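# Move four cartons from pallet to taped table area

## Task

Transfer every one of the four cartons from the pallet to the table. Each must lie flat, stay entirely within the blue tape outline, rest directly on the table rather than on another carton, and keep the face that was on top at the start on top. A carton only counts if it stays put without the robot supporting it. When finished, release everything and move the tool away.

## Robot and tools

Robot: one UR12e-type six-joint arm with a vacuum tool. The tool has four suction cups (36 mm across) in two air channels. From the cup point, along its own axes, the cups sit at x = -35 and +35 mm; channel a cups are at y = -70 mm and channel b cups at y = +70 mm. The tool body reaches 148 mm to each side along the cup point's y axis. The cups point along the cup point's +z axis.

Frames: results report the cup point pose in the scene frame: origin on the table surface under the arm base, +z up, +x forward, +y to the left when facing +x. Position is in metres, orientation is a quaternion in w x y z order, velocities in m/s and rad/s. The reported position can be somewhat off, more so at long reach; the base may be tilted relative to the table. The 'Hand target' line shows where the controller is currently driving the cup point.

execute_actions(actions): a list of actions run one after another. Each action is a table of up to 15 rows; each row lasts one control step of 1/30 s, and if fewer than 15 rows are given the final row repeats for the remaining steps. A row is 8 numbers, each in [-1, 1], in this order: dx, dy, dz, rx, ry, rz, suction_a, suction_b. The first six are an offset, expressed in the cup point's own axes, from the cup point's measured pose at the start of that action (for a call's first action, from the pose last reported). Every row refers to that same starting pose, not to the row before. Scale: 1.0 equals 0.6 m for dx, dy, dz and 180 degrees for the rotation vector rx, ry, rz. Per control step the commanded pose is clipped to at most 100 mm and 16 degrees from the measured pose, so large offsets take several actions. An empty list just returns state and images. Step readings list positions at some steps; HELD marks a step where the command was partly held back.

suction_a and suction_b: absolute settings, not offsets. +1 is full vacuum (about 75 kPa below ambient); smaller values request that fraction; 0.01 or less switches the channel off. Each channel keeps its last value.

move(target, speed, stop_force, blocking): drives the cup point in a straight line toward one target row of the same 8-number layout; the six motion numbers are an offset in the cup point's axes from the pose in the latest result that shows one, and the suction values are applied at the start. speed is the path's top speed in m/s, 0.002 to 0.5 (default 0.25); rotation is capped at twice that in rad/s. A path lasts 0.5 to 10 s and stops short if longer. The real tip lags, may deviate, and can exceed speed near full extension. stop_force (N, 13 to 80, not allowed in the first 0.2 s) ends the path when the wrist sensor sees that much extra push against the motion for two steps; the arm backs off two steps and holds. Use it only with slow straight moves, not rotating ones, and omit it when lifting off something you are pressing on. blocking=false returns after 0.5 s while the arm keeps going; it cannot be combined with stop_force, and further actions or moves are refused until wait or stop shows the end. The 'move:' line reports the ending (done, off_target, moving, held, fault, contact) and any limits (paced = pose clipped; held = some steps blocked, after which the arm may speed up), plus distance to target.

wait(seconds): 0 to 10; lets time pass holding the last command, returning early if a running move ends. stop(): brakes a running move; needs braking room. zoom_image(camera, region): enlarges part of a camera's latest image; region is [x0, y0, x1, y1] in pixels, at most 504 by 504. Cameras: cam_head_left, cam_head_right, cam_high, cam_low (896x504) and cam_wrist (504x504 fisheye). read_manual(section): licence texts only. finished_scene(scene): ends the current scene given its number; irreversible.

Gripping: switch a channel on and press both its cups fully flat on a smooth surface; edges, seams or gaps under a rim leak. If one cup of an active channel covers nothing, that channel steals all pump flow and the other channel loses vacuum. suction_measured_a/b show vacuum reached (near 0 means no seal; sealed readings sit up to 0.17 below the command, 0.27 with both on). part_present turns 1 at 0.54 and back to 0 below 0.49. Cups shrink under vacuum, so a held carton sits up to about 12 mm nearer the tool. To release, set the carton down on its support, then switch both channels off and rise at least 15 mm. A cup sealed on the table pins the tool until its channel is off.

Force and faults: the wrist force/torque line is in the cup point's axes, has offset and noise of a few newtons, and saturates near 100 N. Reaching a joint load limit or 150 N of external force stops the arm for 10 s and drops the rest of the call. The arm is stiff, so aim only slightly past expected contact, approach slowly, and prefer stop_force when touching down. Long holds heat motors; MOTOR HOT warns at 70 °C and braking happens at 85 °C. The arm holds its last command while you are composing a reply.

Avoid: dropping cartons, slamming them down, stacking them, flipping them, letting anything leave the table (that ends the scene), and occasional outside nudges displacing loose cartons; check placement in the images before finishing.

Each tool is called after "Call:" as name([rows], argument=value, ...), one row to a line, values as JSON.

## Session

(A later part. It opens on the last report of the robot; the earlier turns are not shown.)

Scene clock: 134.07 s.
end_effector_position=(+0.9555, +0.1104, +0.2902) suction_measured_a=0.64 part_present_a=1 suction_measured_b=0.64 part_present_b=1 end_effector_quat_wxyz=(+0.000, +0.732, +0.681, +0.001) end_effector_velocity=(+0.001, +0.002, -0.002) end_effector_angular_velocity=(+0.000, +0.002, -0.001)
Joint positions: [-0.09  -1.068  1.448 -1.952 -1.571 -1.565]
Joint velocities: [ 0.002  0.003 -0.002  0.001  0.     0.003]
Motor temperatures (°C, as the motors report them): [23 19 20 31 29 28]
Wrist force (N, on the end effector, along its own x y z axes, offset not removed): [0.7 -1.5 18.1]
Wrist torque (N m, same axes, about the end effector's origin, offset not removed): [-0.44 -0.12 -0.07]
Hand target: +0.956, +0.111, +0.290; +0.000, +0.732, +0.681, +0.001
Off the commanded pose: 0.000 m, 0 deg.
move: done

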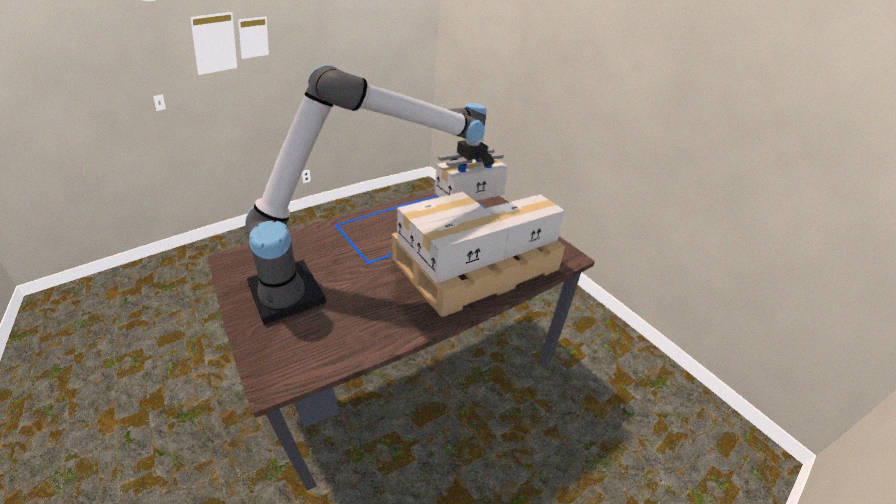

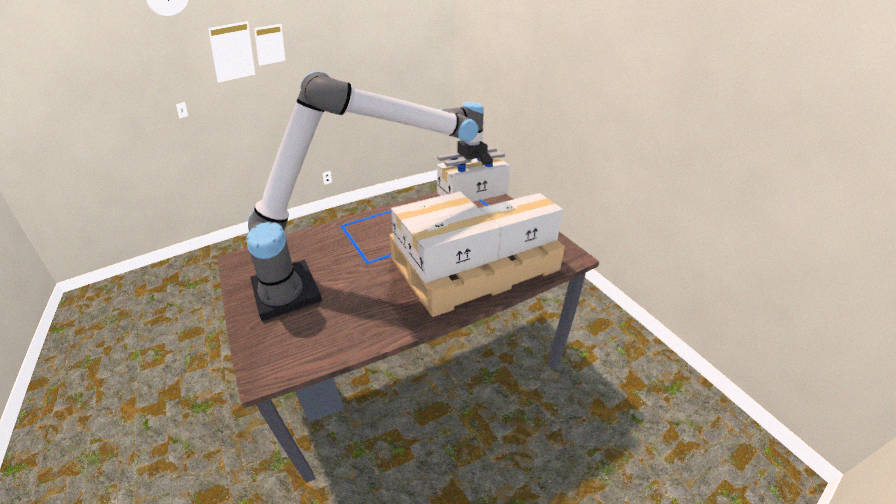

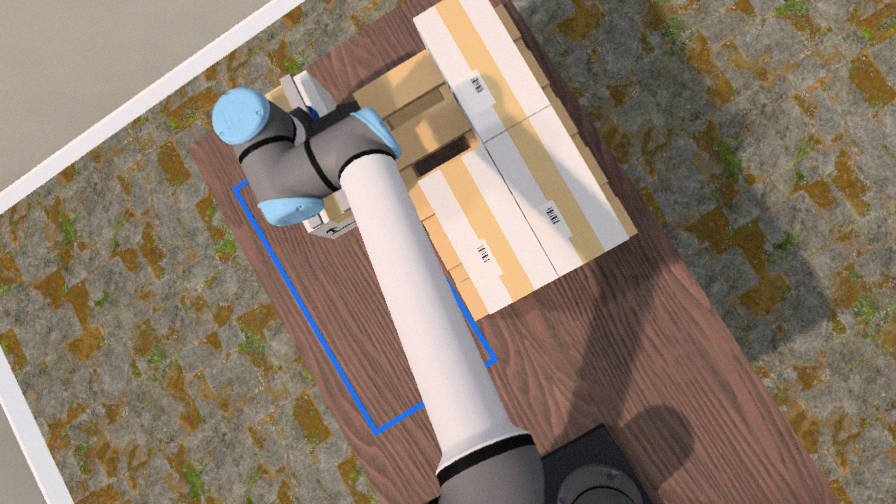

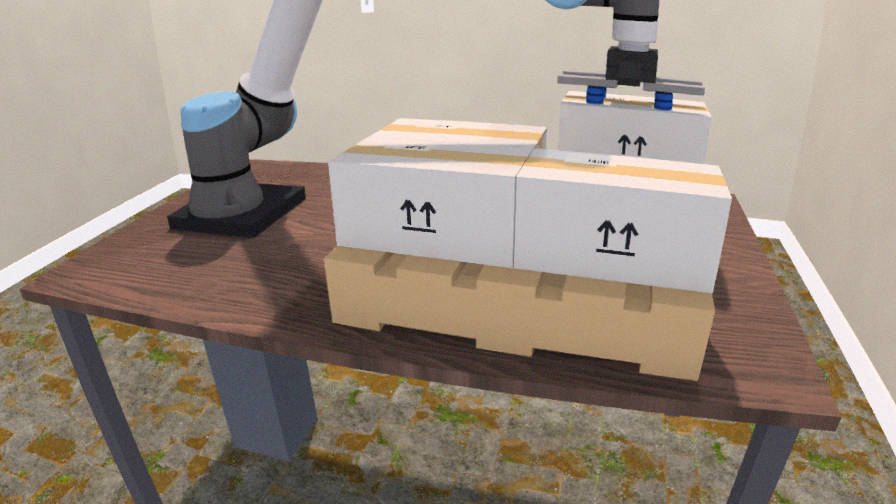

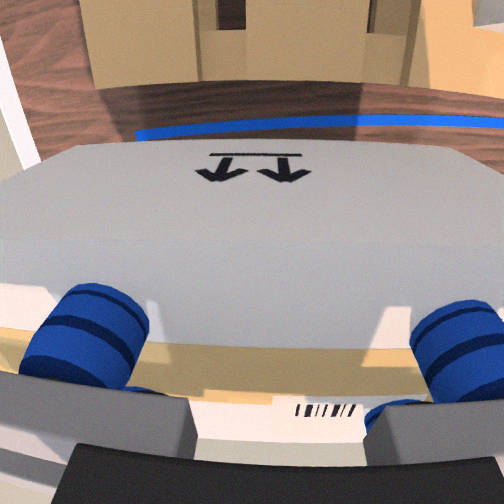

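Call:
move(target=[0.278,-0.08,0.185,0,0,-0.023,1,1], speed=0.25)

Scene clock: 148.83 s.
end_effector_position=(+0.9198, +0.2799, +0.1794) suction_measured_a=0.64 part_present_a=1 suction_measured_b=0.64 part_present_b=1 end_effector_quat_wxyz=(+0.000, +0.707, +0.707, +0.001) end_effector_velocity=(+0.001, +0.002, -0.001) end_effector_angular_velocity=(+0.000, -0.001, +0.000)
Joint positions: [ 0.09  -0.988  1.535 -2.119 -1.571 -1.457]
Joint velocities: [ 0.002  0.002 -0.001 -0.002  0.     0.002]
Motor temperatures (°C, as the motors report them): [23 19 20 31 29 28]
Wrist force (N, on the end effector, along its own x y z axes, offset not removed): [3.8 -2.9 18.3]
Wrist torque (N m, same axes, about the end effector's origin, offset not removed): [-0.64 -0.46 0.11]
Hand target: +0.920, +0.280, +0.179; +0.000, +0.707, +0.707, +0.001
Off the commanded pose: 0.000 m, 0 deg.
move: done

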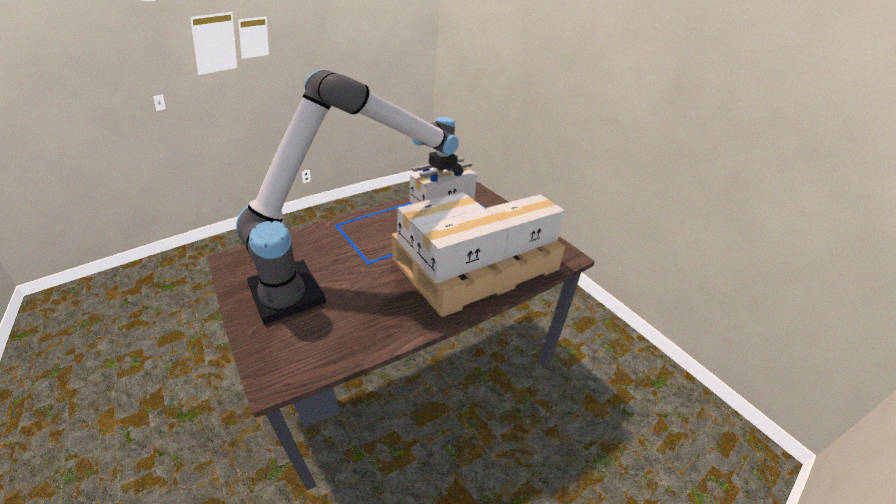

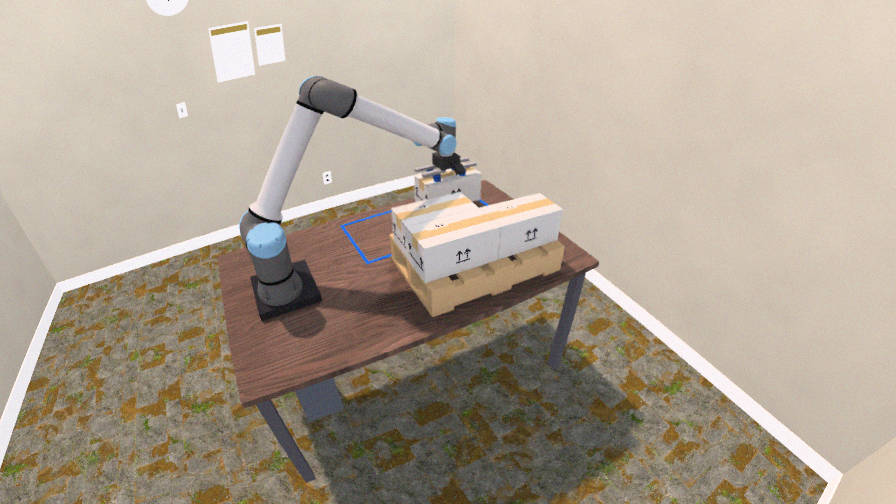

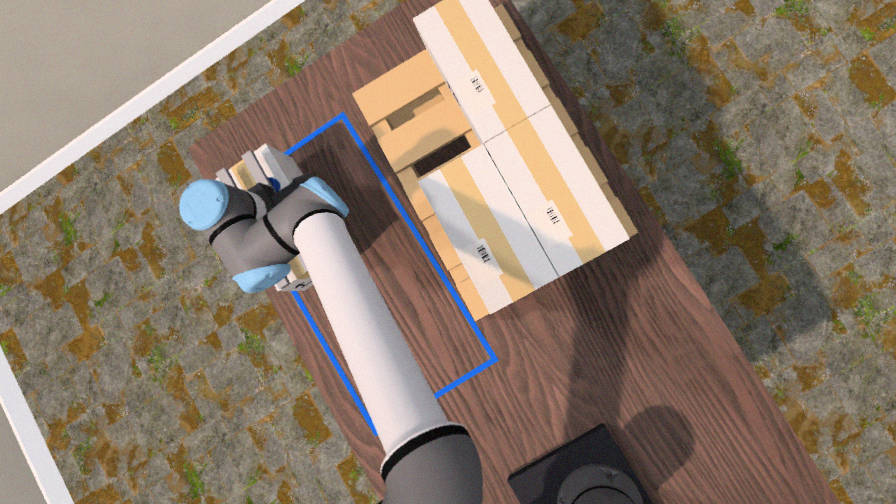

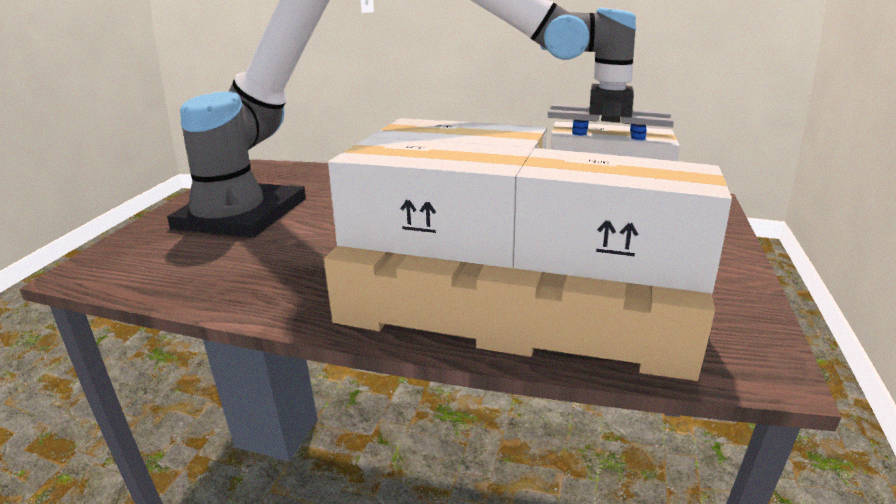

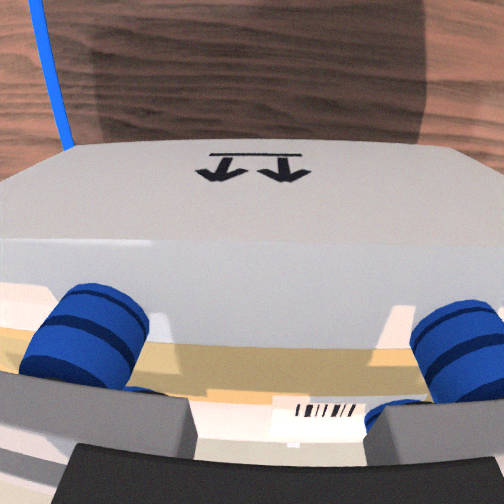

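Call:
move(target=[0.008,-0.017,0.025,0,0,0,1,1], speed=0.08)

Call:
move(target=[0,0,0.06,0,0,0,1,1], speed=0.008, stop_force=14)

Scene clock: 156.60 s.
end_effector_position=(+0.9098, +0.2847, +0.1647) suction_measured_a=0.64 part_present_a=1 suction_measured_b=0.64 part_present_b=1 end_effector_quat_wxyz=(+0.000, +0.707, +0.707, +0.001) end_effector_velocity=(-0.002, +0.000, -0.002) end_effector_angular_velocity=(-0.001, +0.000, -0.000)
Joint positions: [ 0.096 -0.986  1.563 -2.149 -1.571 -1.451]
Joint velocities: [ 0.001  0.     0.004 -0.004 -0.001  0.001]
Motor temperatures (°C, as the motors report them): [23 19 20 31 29 28]
Wrist force (N, on the end effector, along its own x y z axes, offset not removed): [0.5 -1.9 17.2]
Wrist torque (N m, same axes, about the end effector's origin, offset not removed): [-0.51 -0.07 0.06]
Hand target: +0.910, +0.285, +0.164; +0.000, +0.707, +0.707, +0.001
Off the commanded pose: 0.000 m, 0 deg.
move: done

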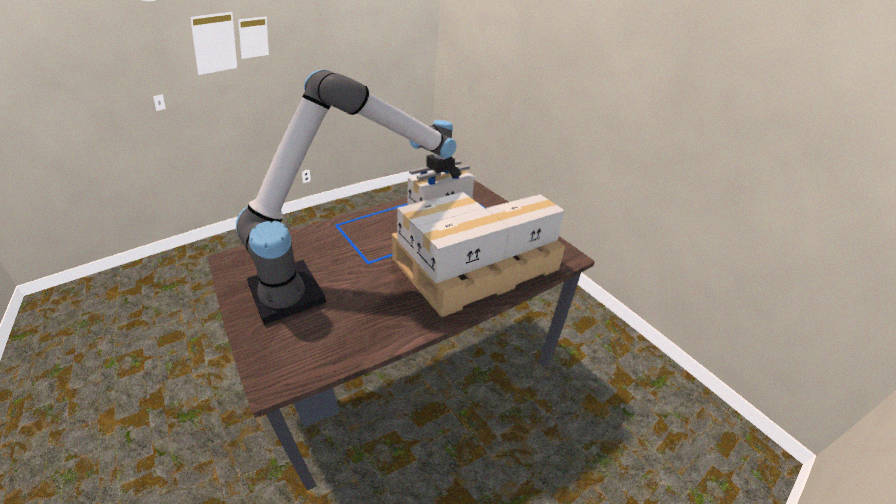

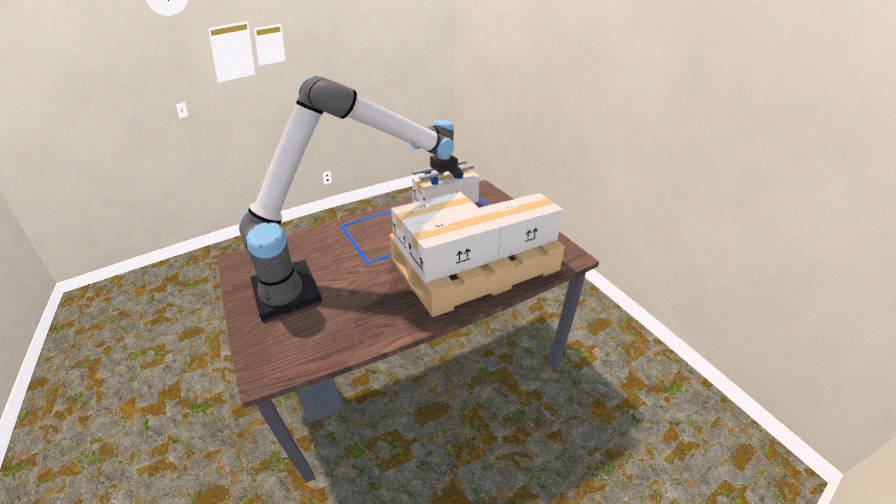

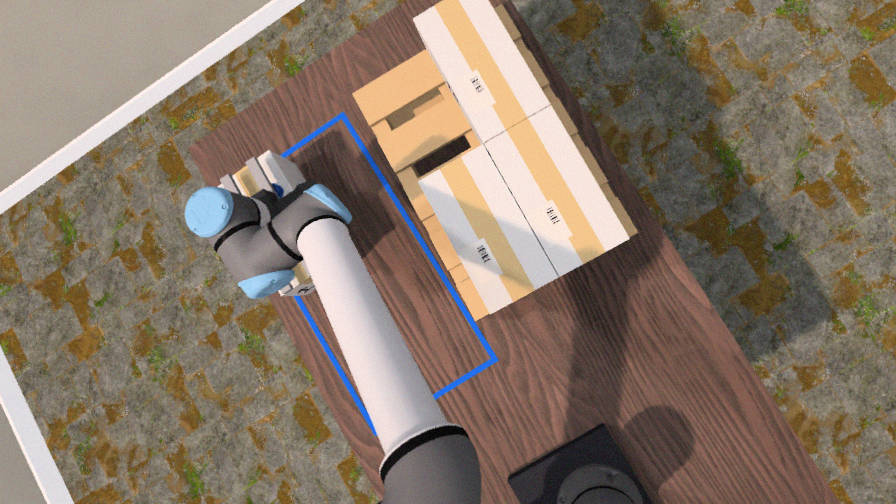

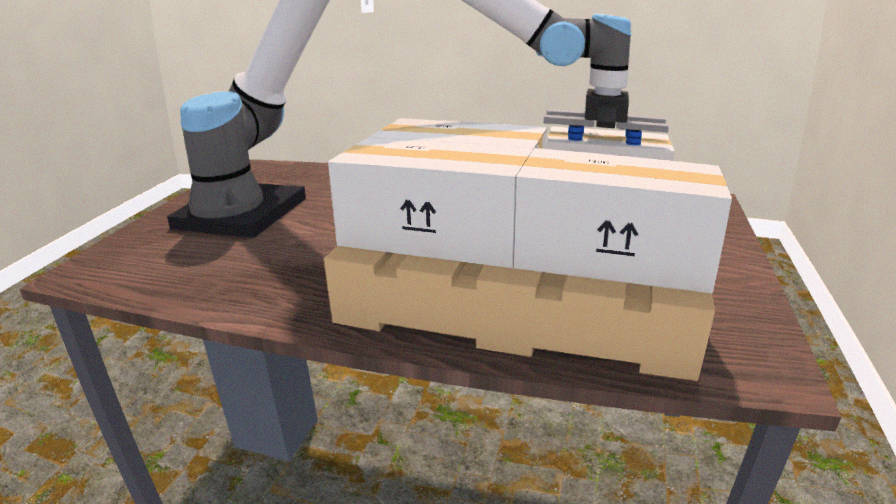

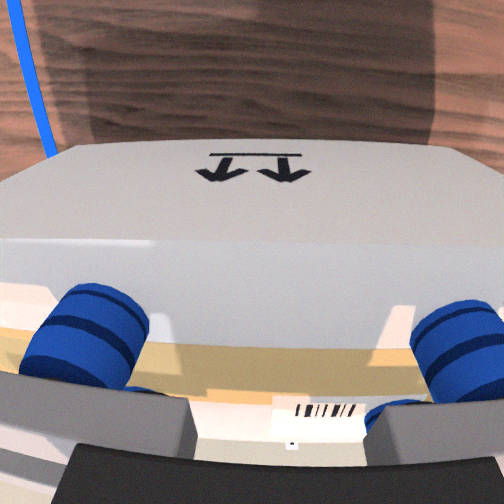

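Scene clock: 160.43 s.
end_effector_position=(+0.9099, +0.2847, +0.1373) suction_measured_a=0.64 part_present_a=1 suction_measured_b=0.64 part_present_b=1 end_effector_quat_wxyz=(+0.000, +0.707, +0.707, +0.001) end_effector_velocity=(-0.001, -0.001, +0.001) end_effector_angular_velocity=(-0.001, +0.002, -0.001)
Joint positions: [ 0.096 -0.961  1.578 -2.189 -1.571 -1.451]
Joint velocities: [-0.001 -0.002  0.     0.004 -0.001  0.   ]
Motor temperatures (°C, as the motors report them): [23 19 20 31 29 28]
Wrist force (N, on the end effector, along its own x y z axes, offset not removed): [1.3 -2.0 -23.8]
Wrist torque (N m, same axes, about the end effector's origin, offset not removed): [-1.26 -0.43 0.11]
Hand target: +0.910, +0.285, +0.138; +0.000, +0.707, +0.707, +0.001
Off the commanded pose: 0.009 m, 0 deg.
move: contact

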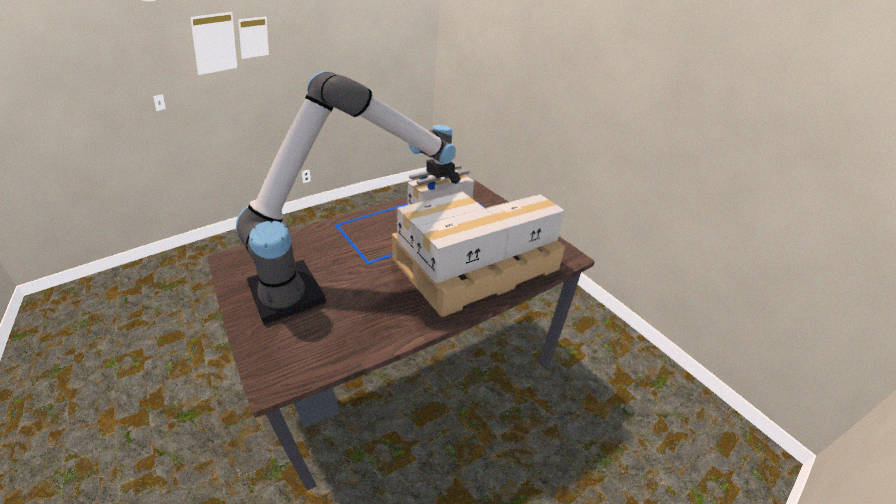

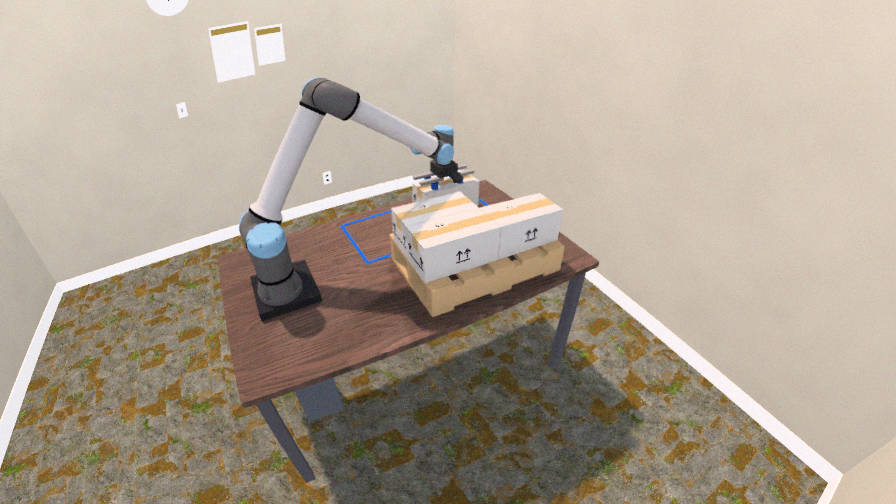

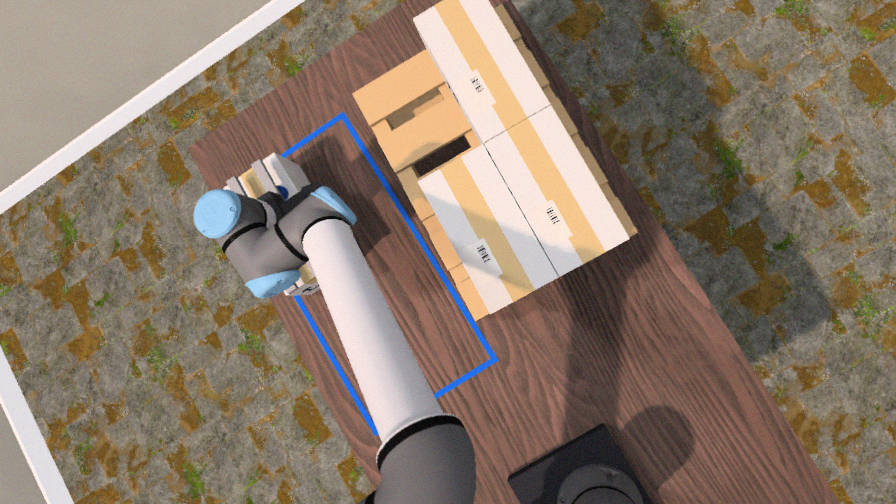

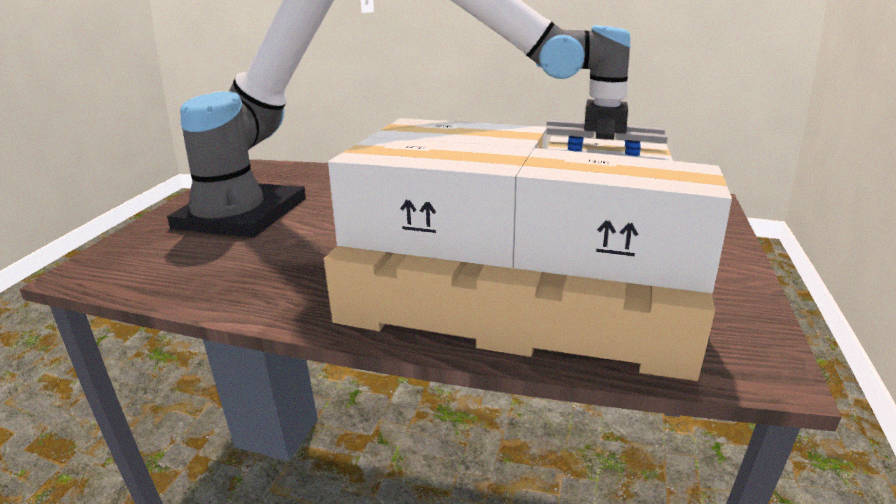

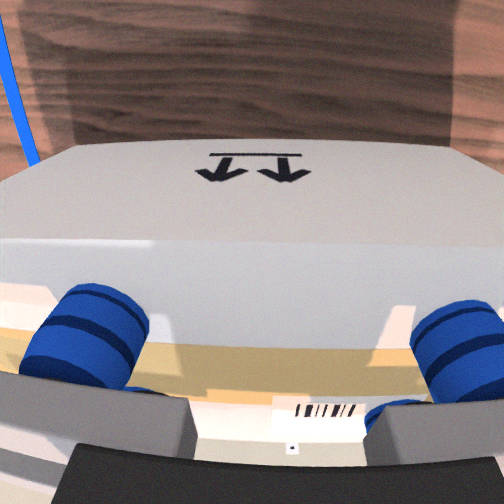

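Call:
execute_actions([
  [[0,0,0,0,0,0,0,0]],
])

Call:
move(target=[0,0,-0.2,0,0,0,0,0], speed=0.3)

Call:
move(target=[-0.652,-0.463,-0.095,0,0,0.023,0,0], speed=0.45)

Scene clock: 171.70 s.
end_effector_position=(+0.9100, +0.2847, +0.1375) suction_measured_a=0.01 part_present_a=0 suction_measured_b=0.01 part_present_b=0 end_effector_quat_wxyz=(+0.000, +0.707, +0.707, +0.001) end_effector_velocity=(-0.000, -0.000, -0.001) end_effector_angular_velocity=(+0.000, +0.001, -0.000)
Joint positions: [ 0.096 -0.961  1.577 -2.189 -1.571 -1.451]
Joint velocities: [-0.     0.     0.001 -0.     0.    -0.   ]
Motor temperatures (°C, as the motors report them): [23 19 20 31 29 28]
Wrist force (N, on the end effector, along its own x y z axes, offset not removed): [0.6 -8.3 -50.5]
Wrist torque (N m, same axes, about the end effector's origin, offset not removed): [-0.72 -0.32 0.05]
Hand target: +0.910, +0.285, +0.137; +0.000, +0.707, +0.707, +0.001
Off the commanded pose: 0.000 m, 0 deg.
Step readings (end_effector_position):
0: (+0.9099, +0.2847, +0.1378)
1: (+0.9099, +0.2847, +0.1378)
2: (+0.9101, +0.2847, +0.1380)
4: (+0.9102, +0.2847, +0.1382)
8: (+0.9102, +0.2847, +0.1380)
15: end_effector_position above

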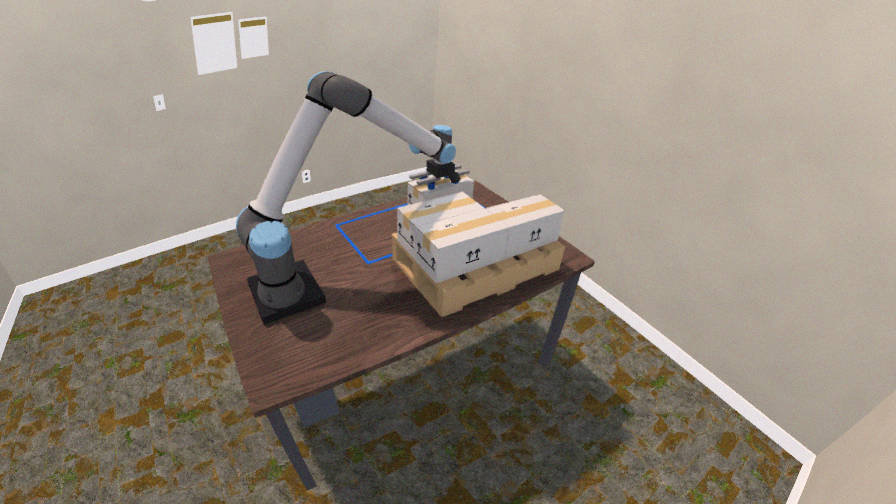

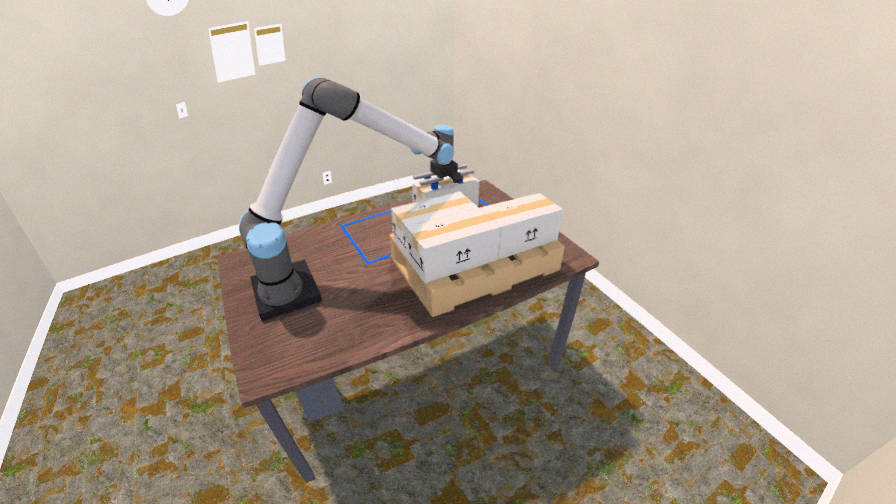

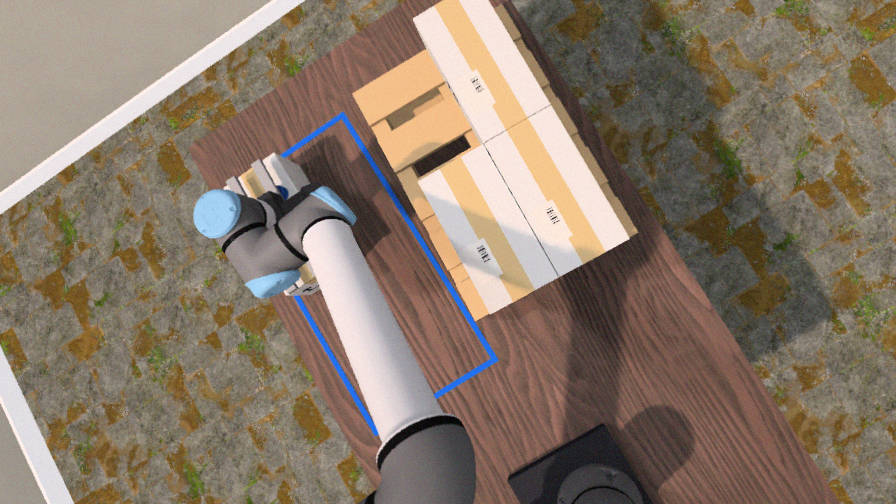

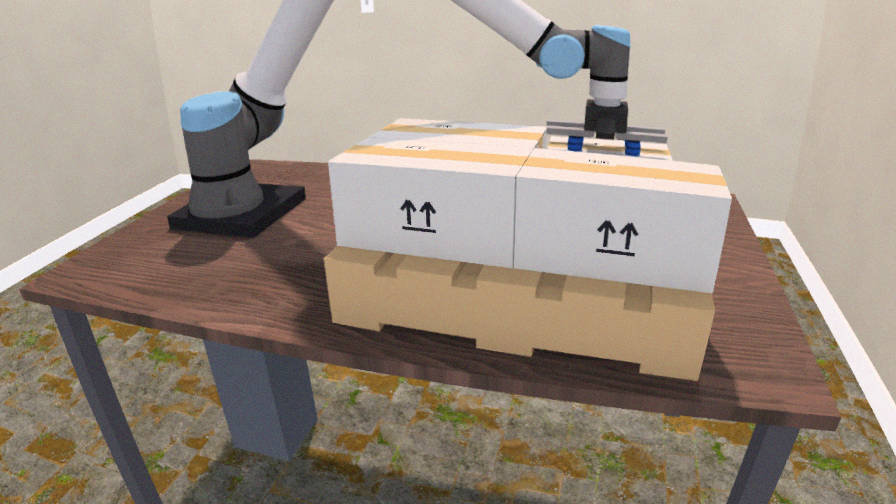

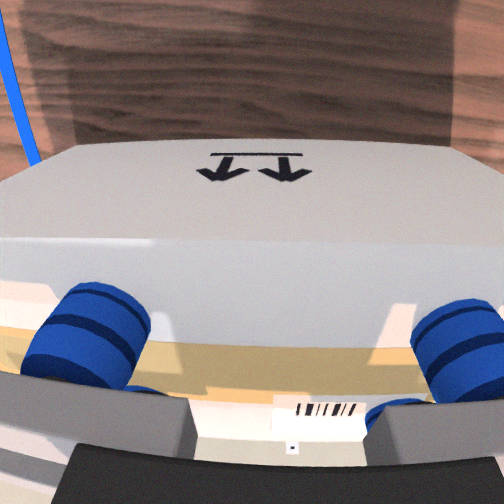

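Scene clock: 172.80 s.
end_effector_position=(+0.9098, +0.2847, +0.2570) suction_measured_a=0.01 part_present_a=0 suction_measured_b=0.01 part_present_b=0 end_effector_quat_wxyz=(+0.000, +0.707, +0.707, +0.001) end_effector_velocity=(+0.000, +0.000, +0.003) end_effector_angular_velocity=(+0.000, -0.000, +0.000)
Joint positions: [ 0.096 -1.06   1.499 -2.011 -1.571 -1.45 ]
Joint velocities: [-0.    -0.002 -0.003  0.005  0.    -0.   ]
Motor temperatures (°C, as the motors report them): [23 19 20 31 29 28]
Wrist force (N, on the end effector, along its own x y z axes, offset not removed): [-0.7 -3.0 0.0]
Wrist torque (N m, same axes, about the end effector's origin, offset not removed): [-0.44 0.01 0.06]
Hand target: +0.910, +0.285, +0.257; +0.000, +0.707, +0.707, +0.001
Off the commanded pose: 0.000 m, 0 deg.
move: done

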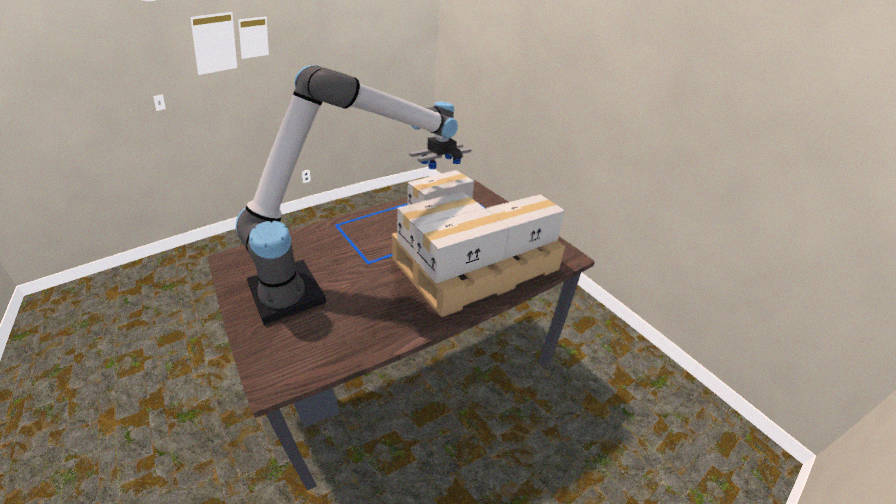

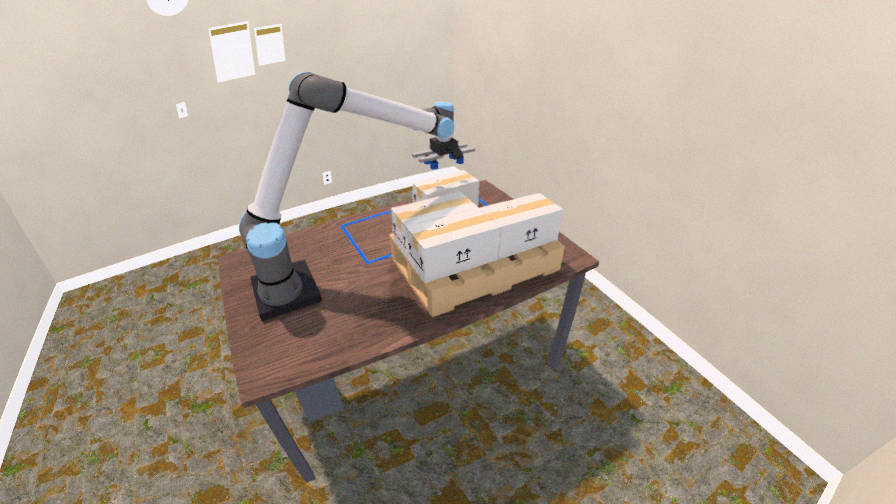

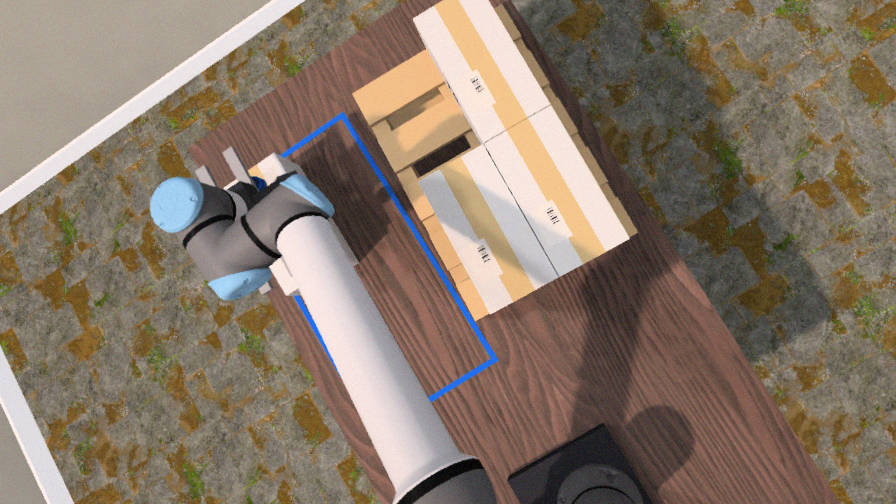

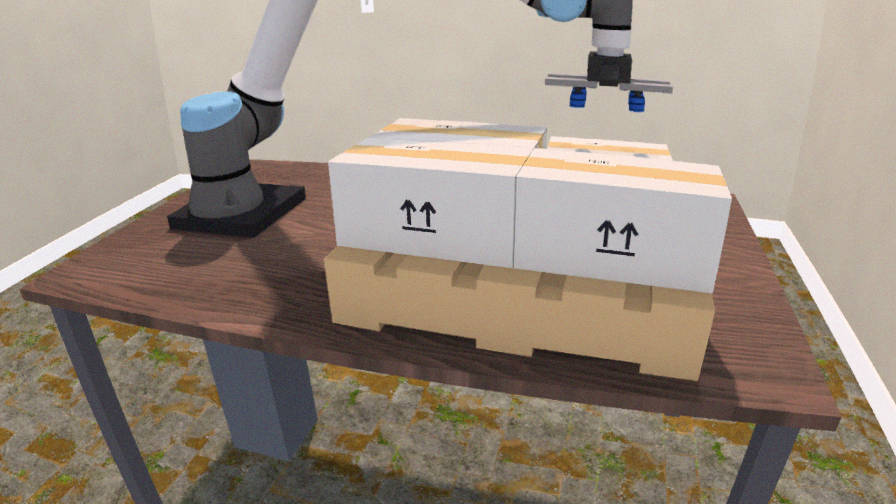

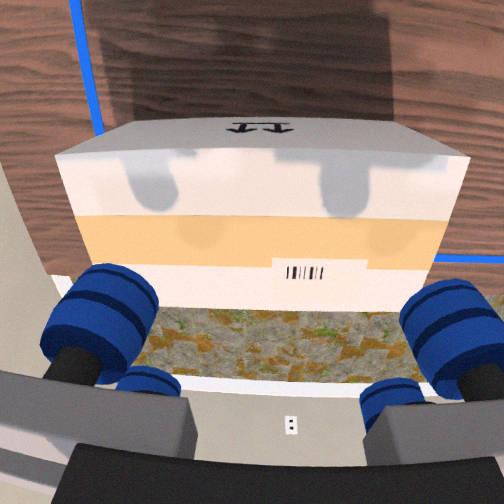

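Scene clock: 174.73 s.
end_effector_position=(+0.6318, -0.1059, +0.3130) suction_measured_a=0.01 part_present_a=0 suction_measured_b=0.01 part_present_b=0 end_effector_quat_wxyz=(+0.001, +0.732, +0.681, +0.001) end_effector_velocity=(-0.002, -0.002, +0.001) end_effector_angular_velocity=(+0.001, -0.000, -0.001)
Joint positions: [-0.465 -1.588  2.069 -2.054 -1.57  -1.939]
Joint velocities: [-0.005 -0.003  0.001  0.001  0.001 -0.004]
Motor temperatures (°C, as the motors report them): [23 19 20 31 29 28]
Wrist force (N, on the end effector, along its own x y z axes, offset not removed): [1.0 -0.6 1.2]
Wrist torque (N m, same axes, about the end effector's origin, offset not removed): [-0.07 -0.21 0.02]
Hand target: +0.632, -0.106, +0.313; +0.001, +0.732, +0.681, +0.001
Off the commanded pose: 0.001 m, 0 deg.
move: done; limits=paced

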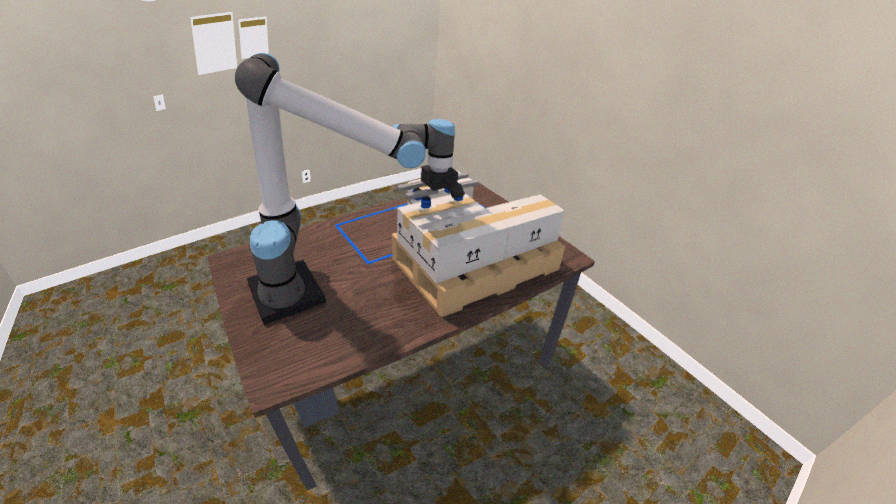

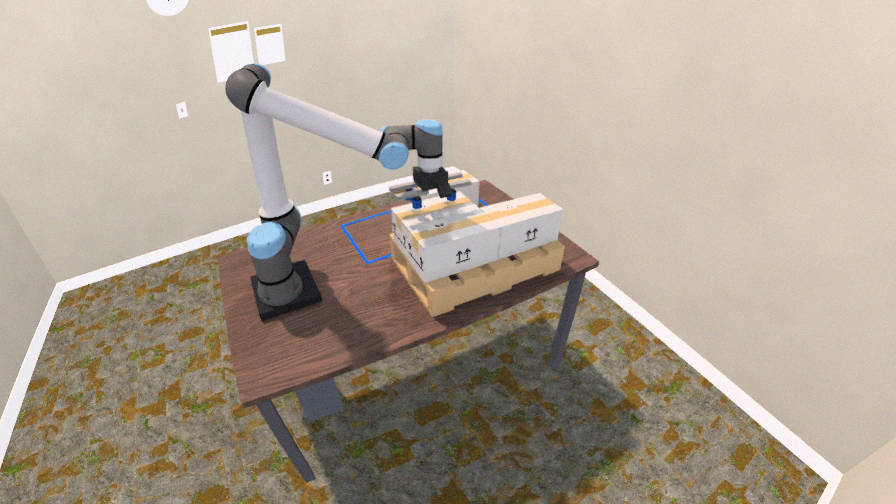

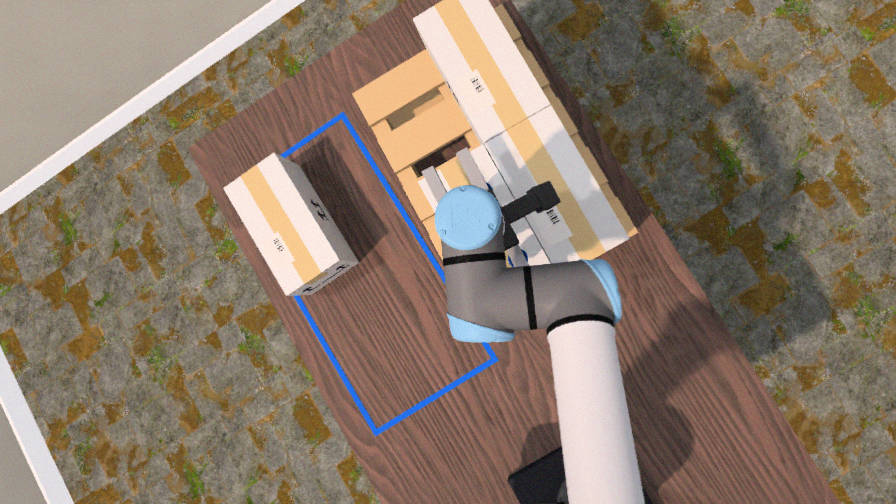

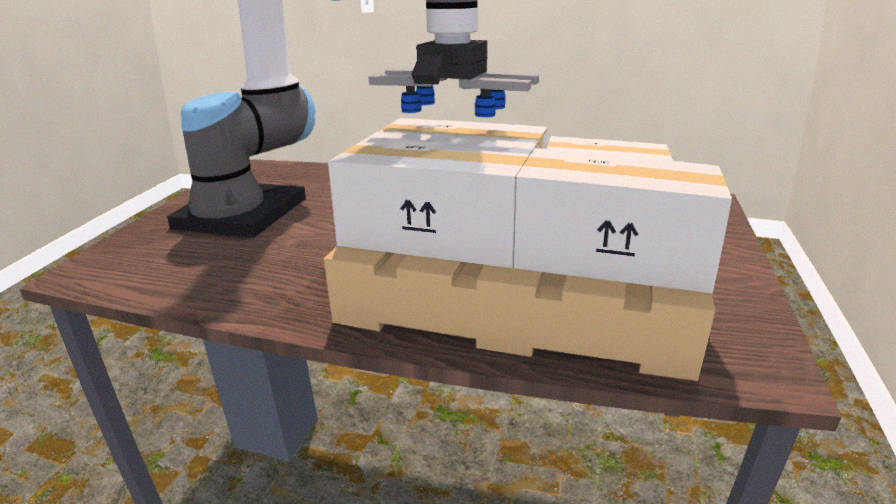

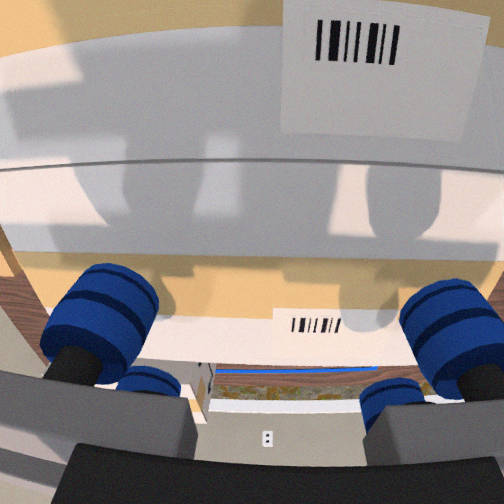

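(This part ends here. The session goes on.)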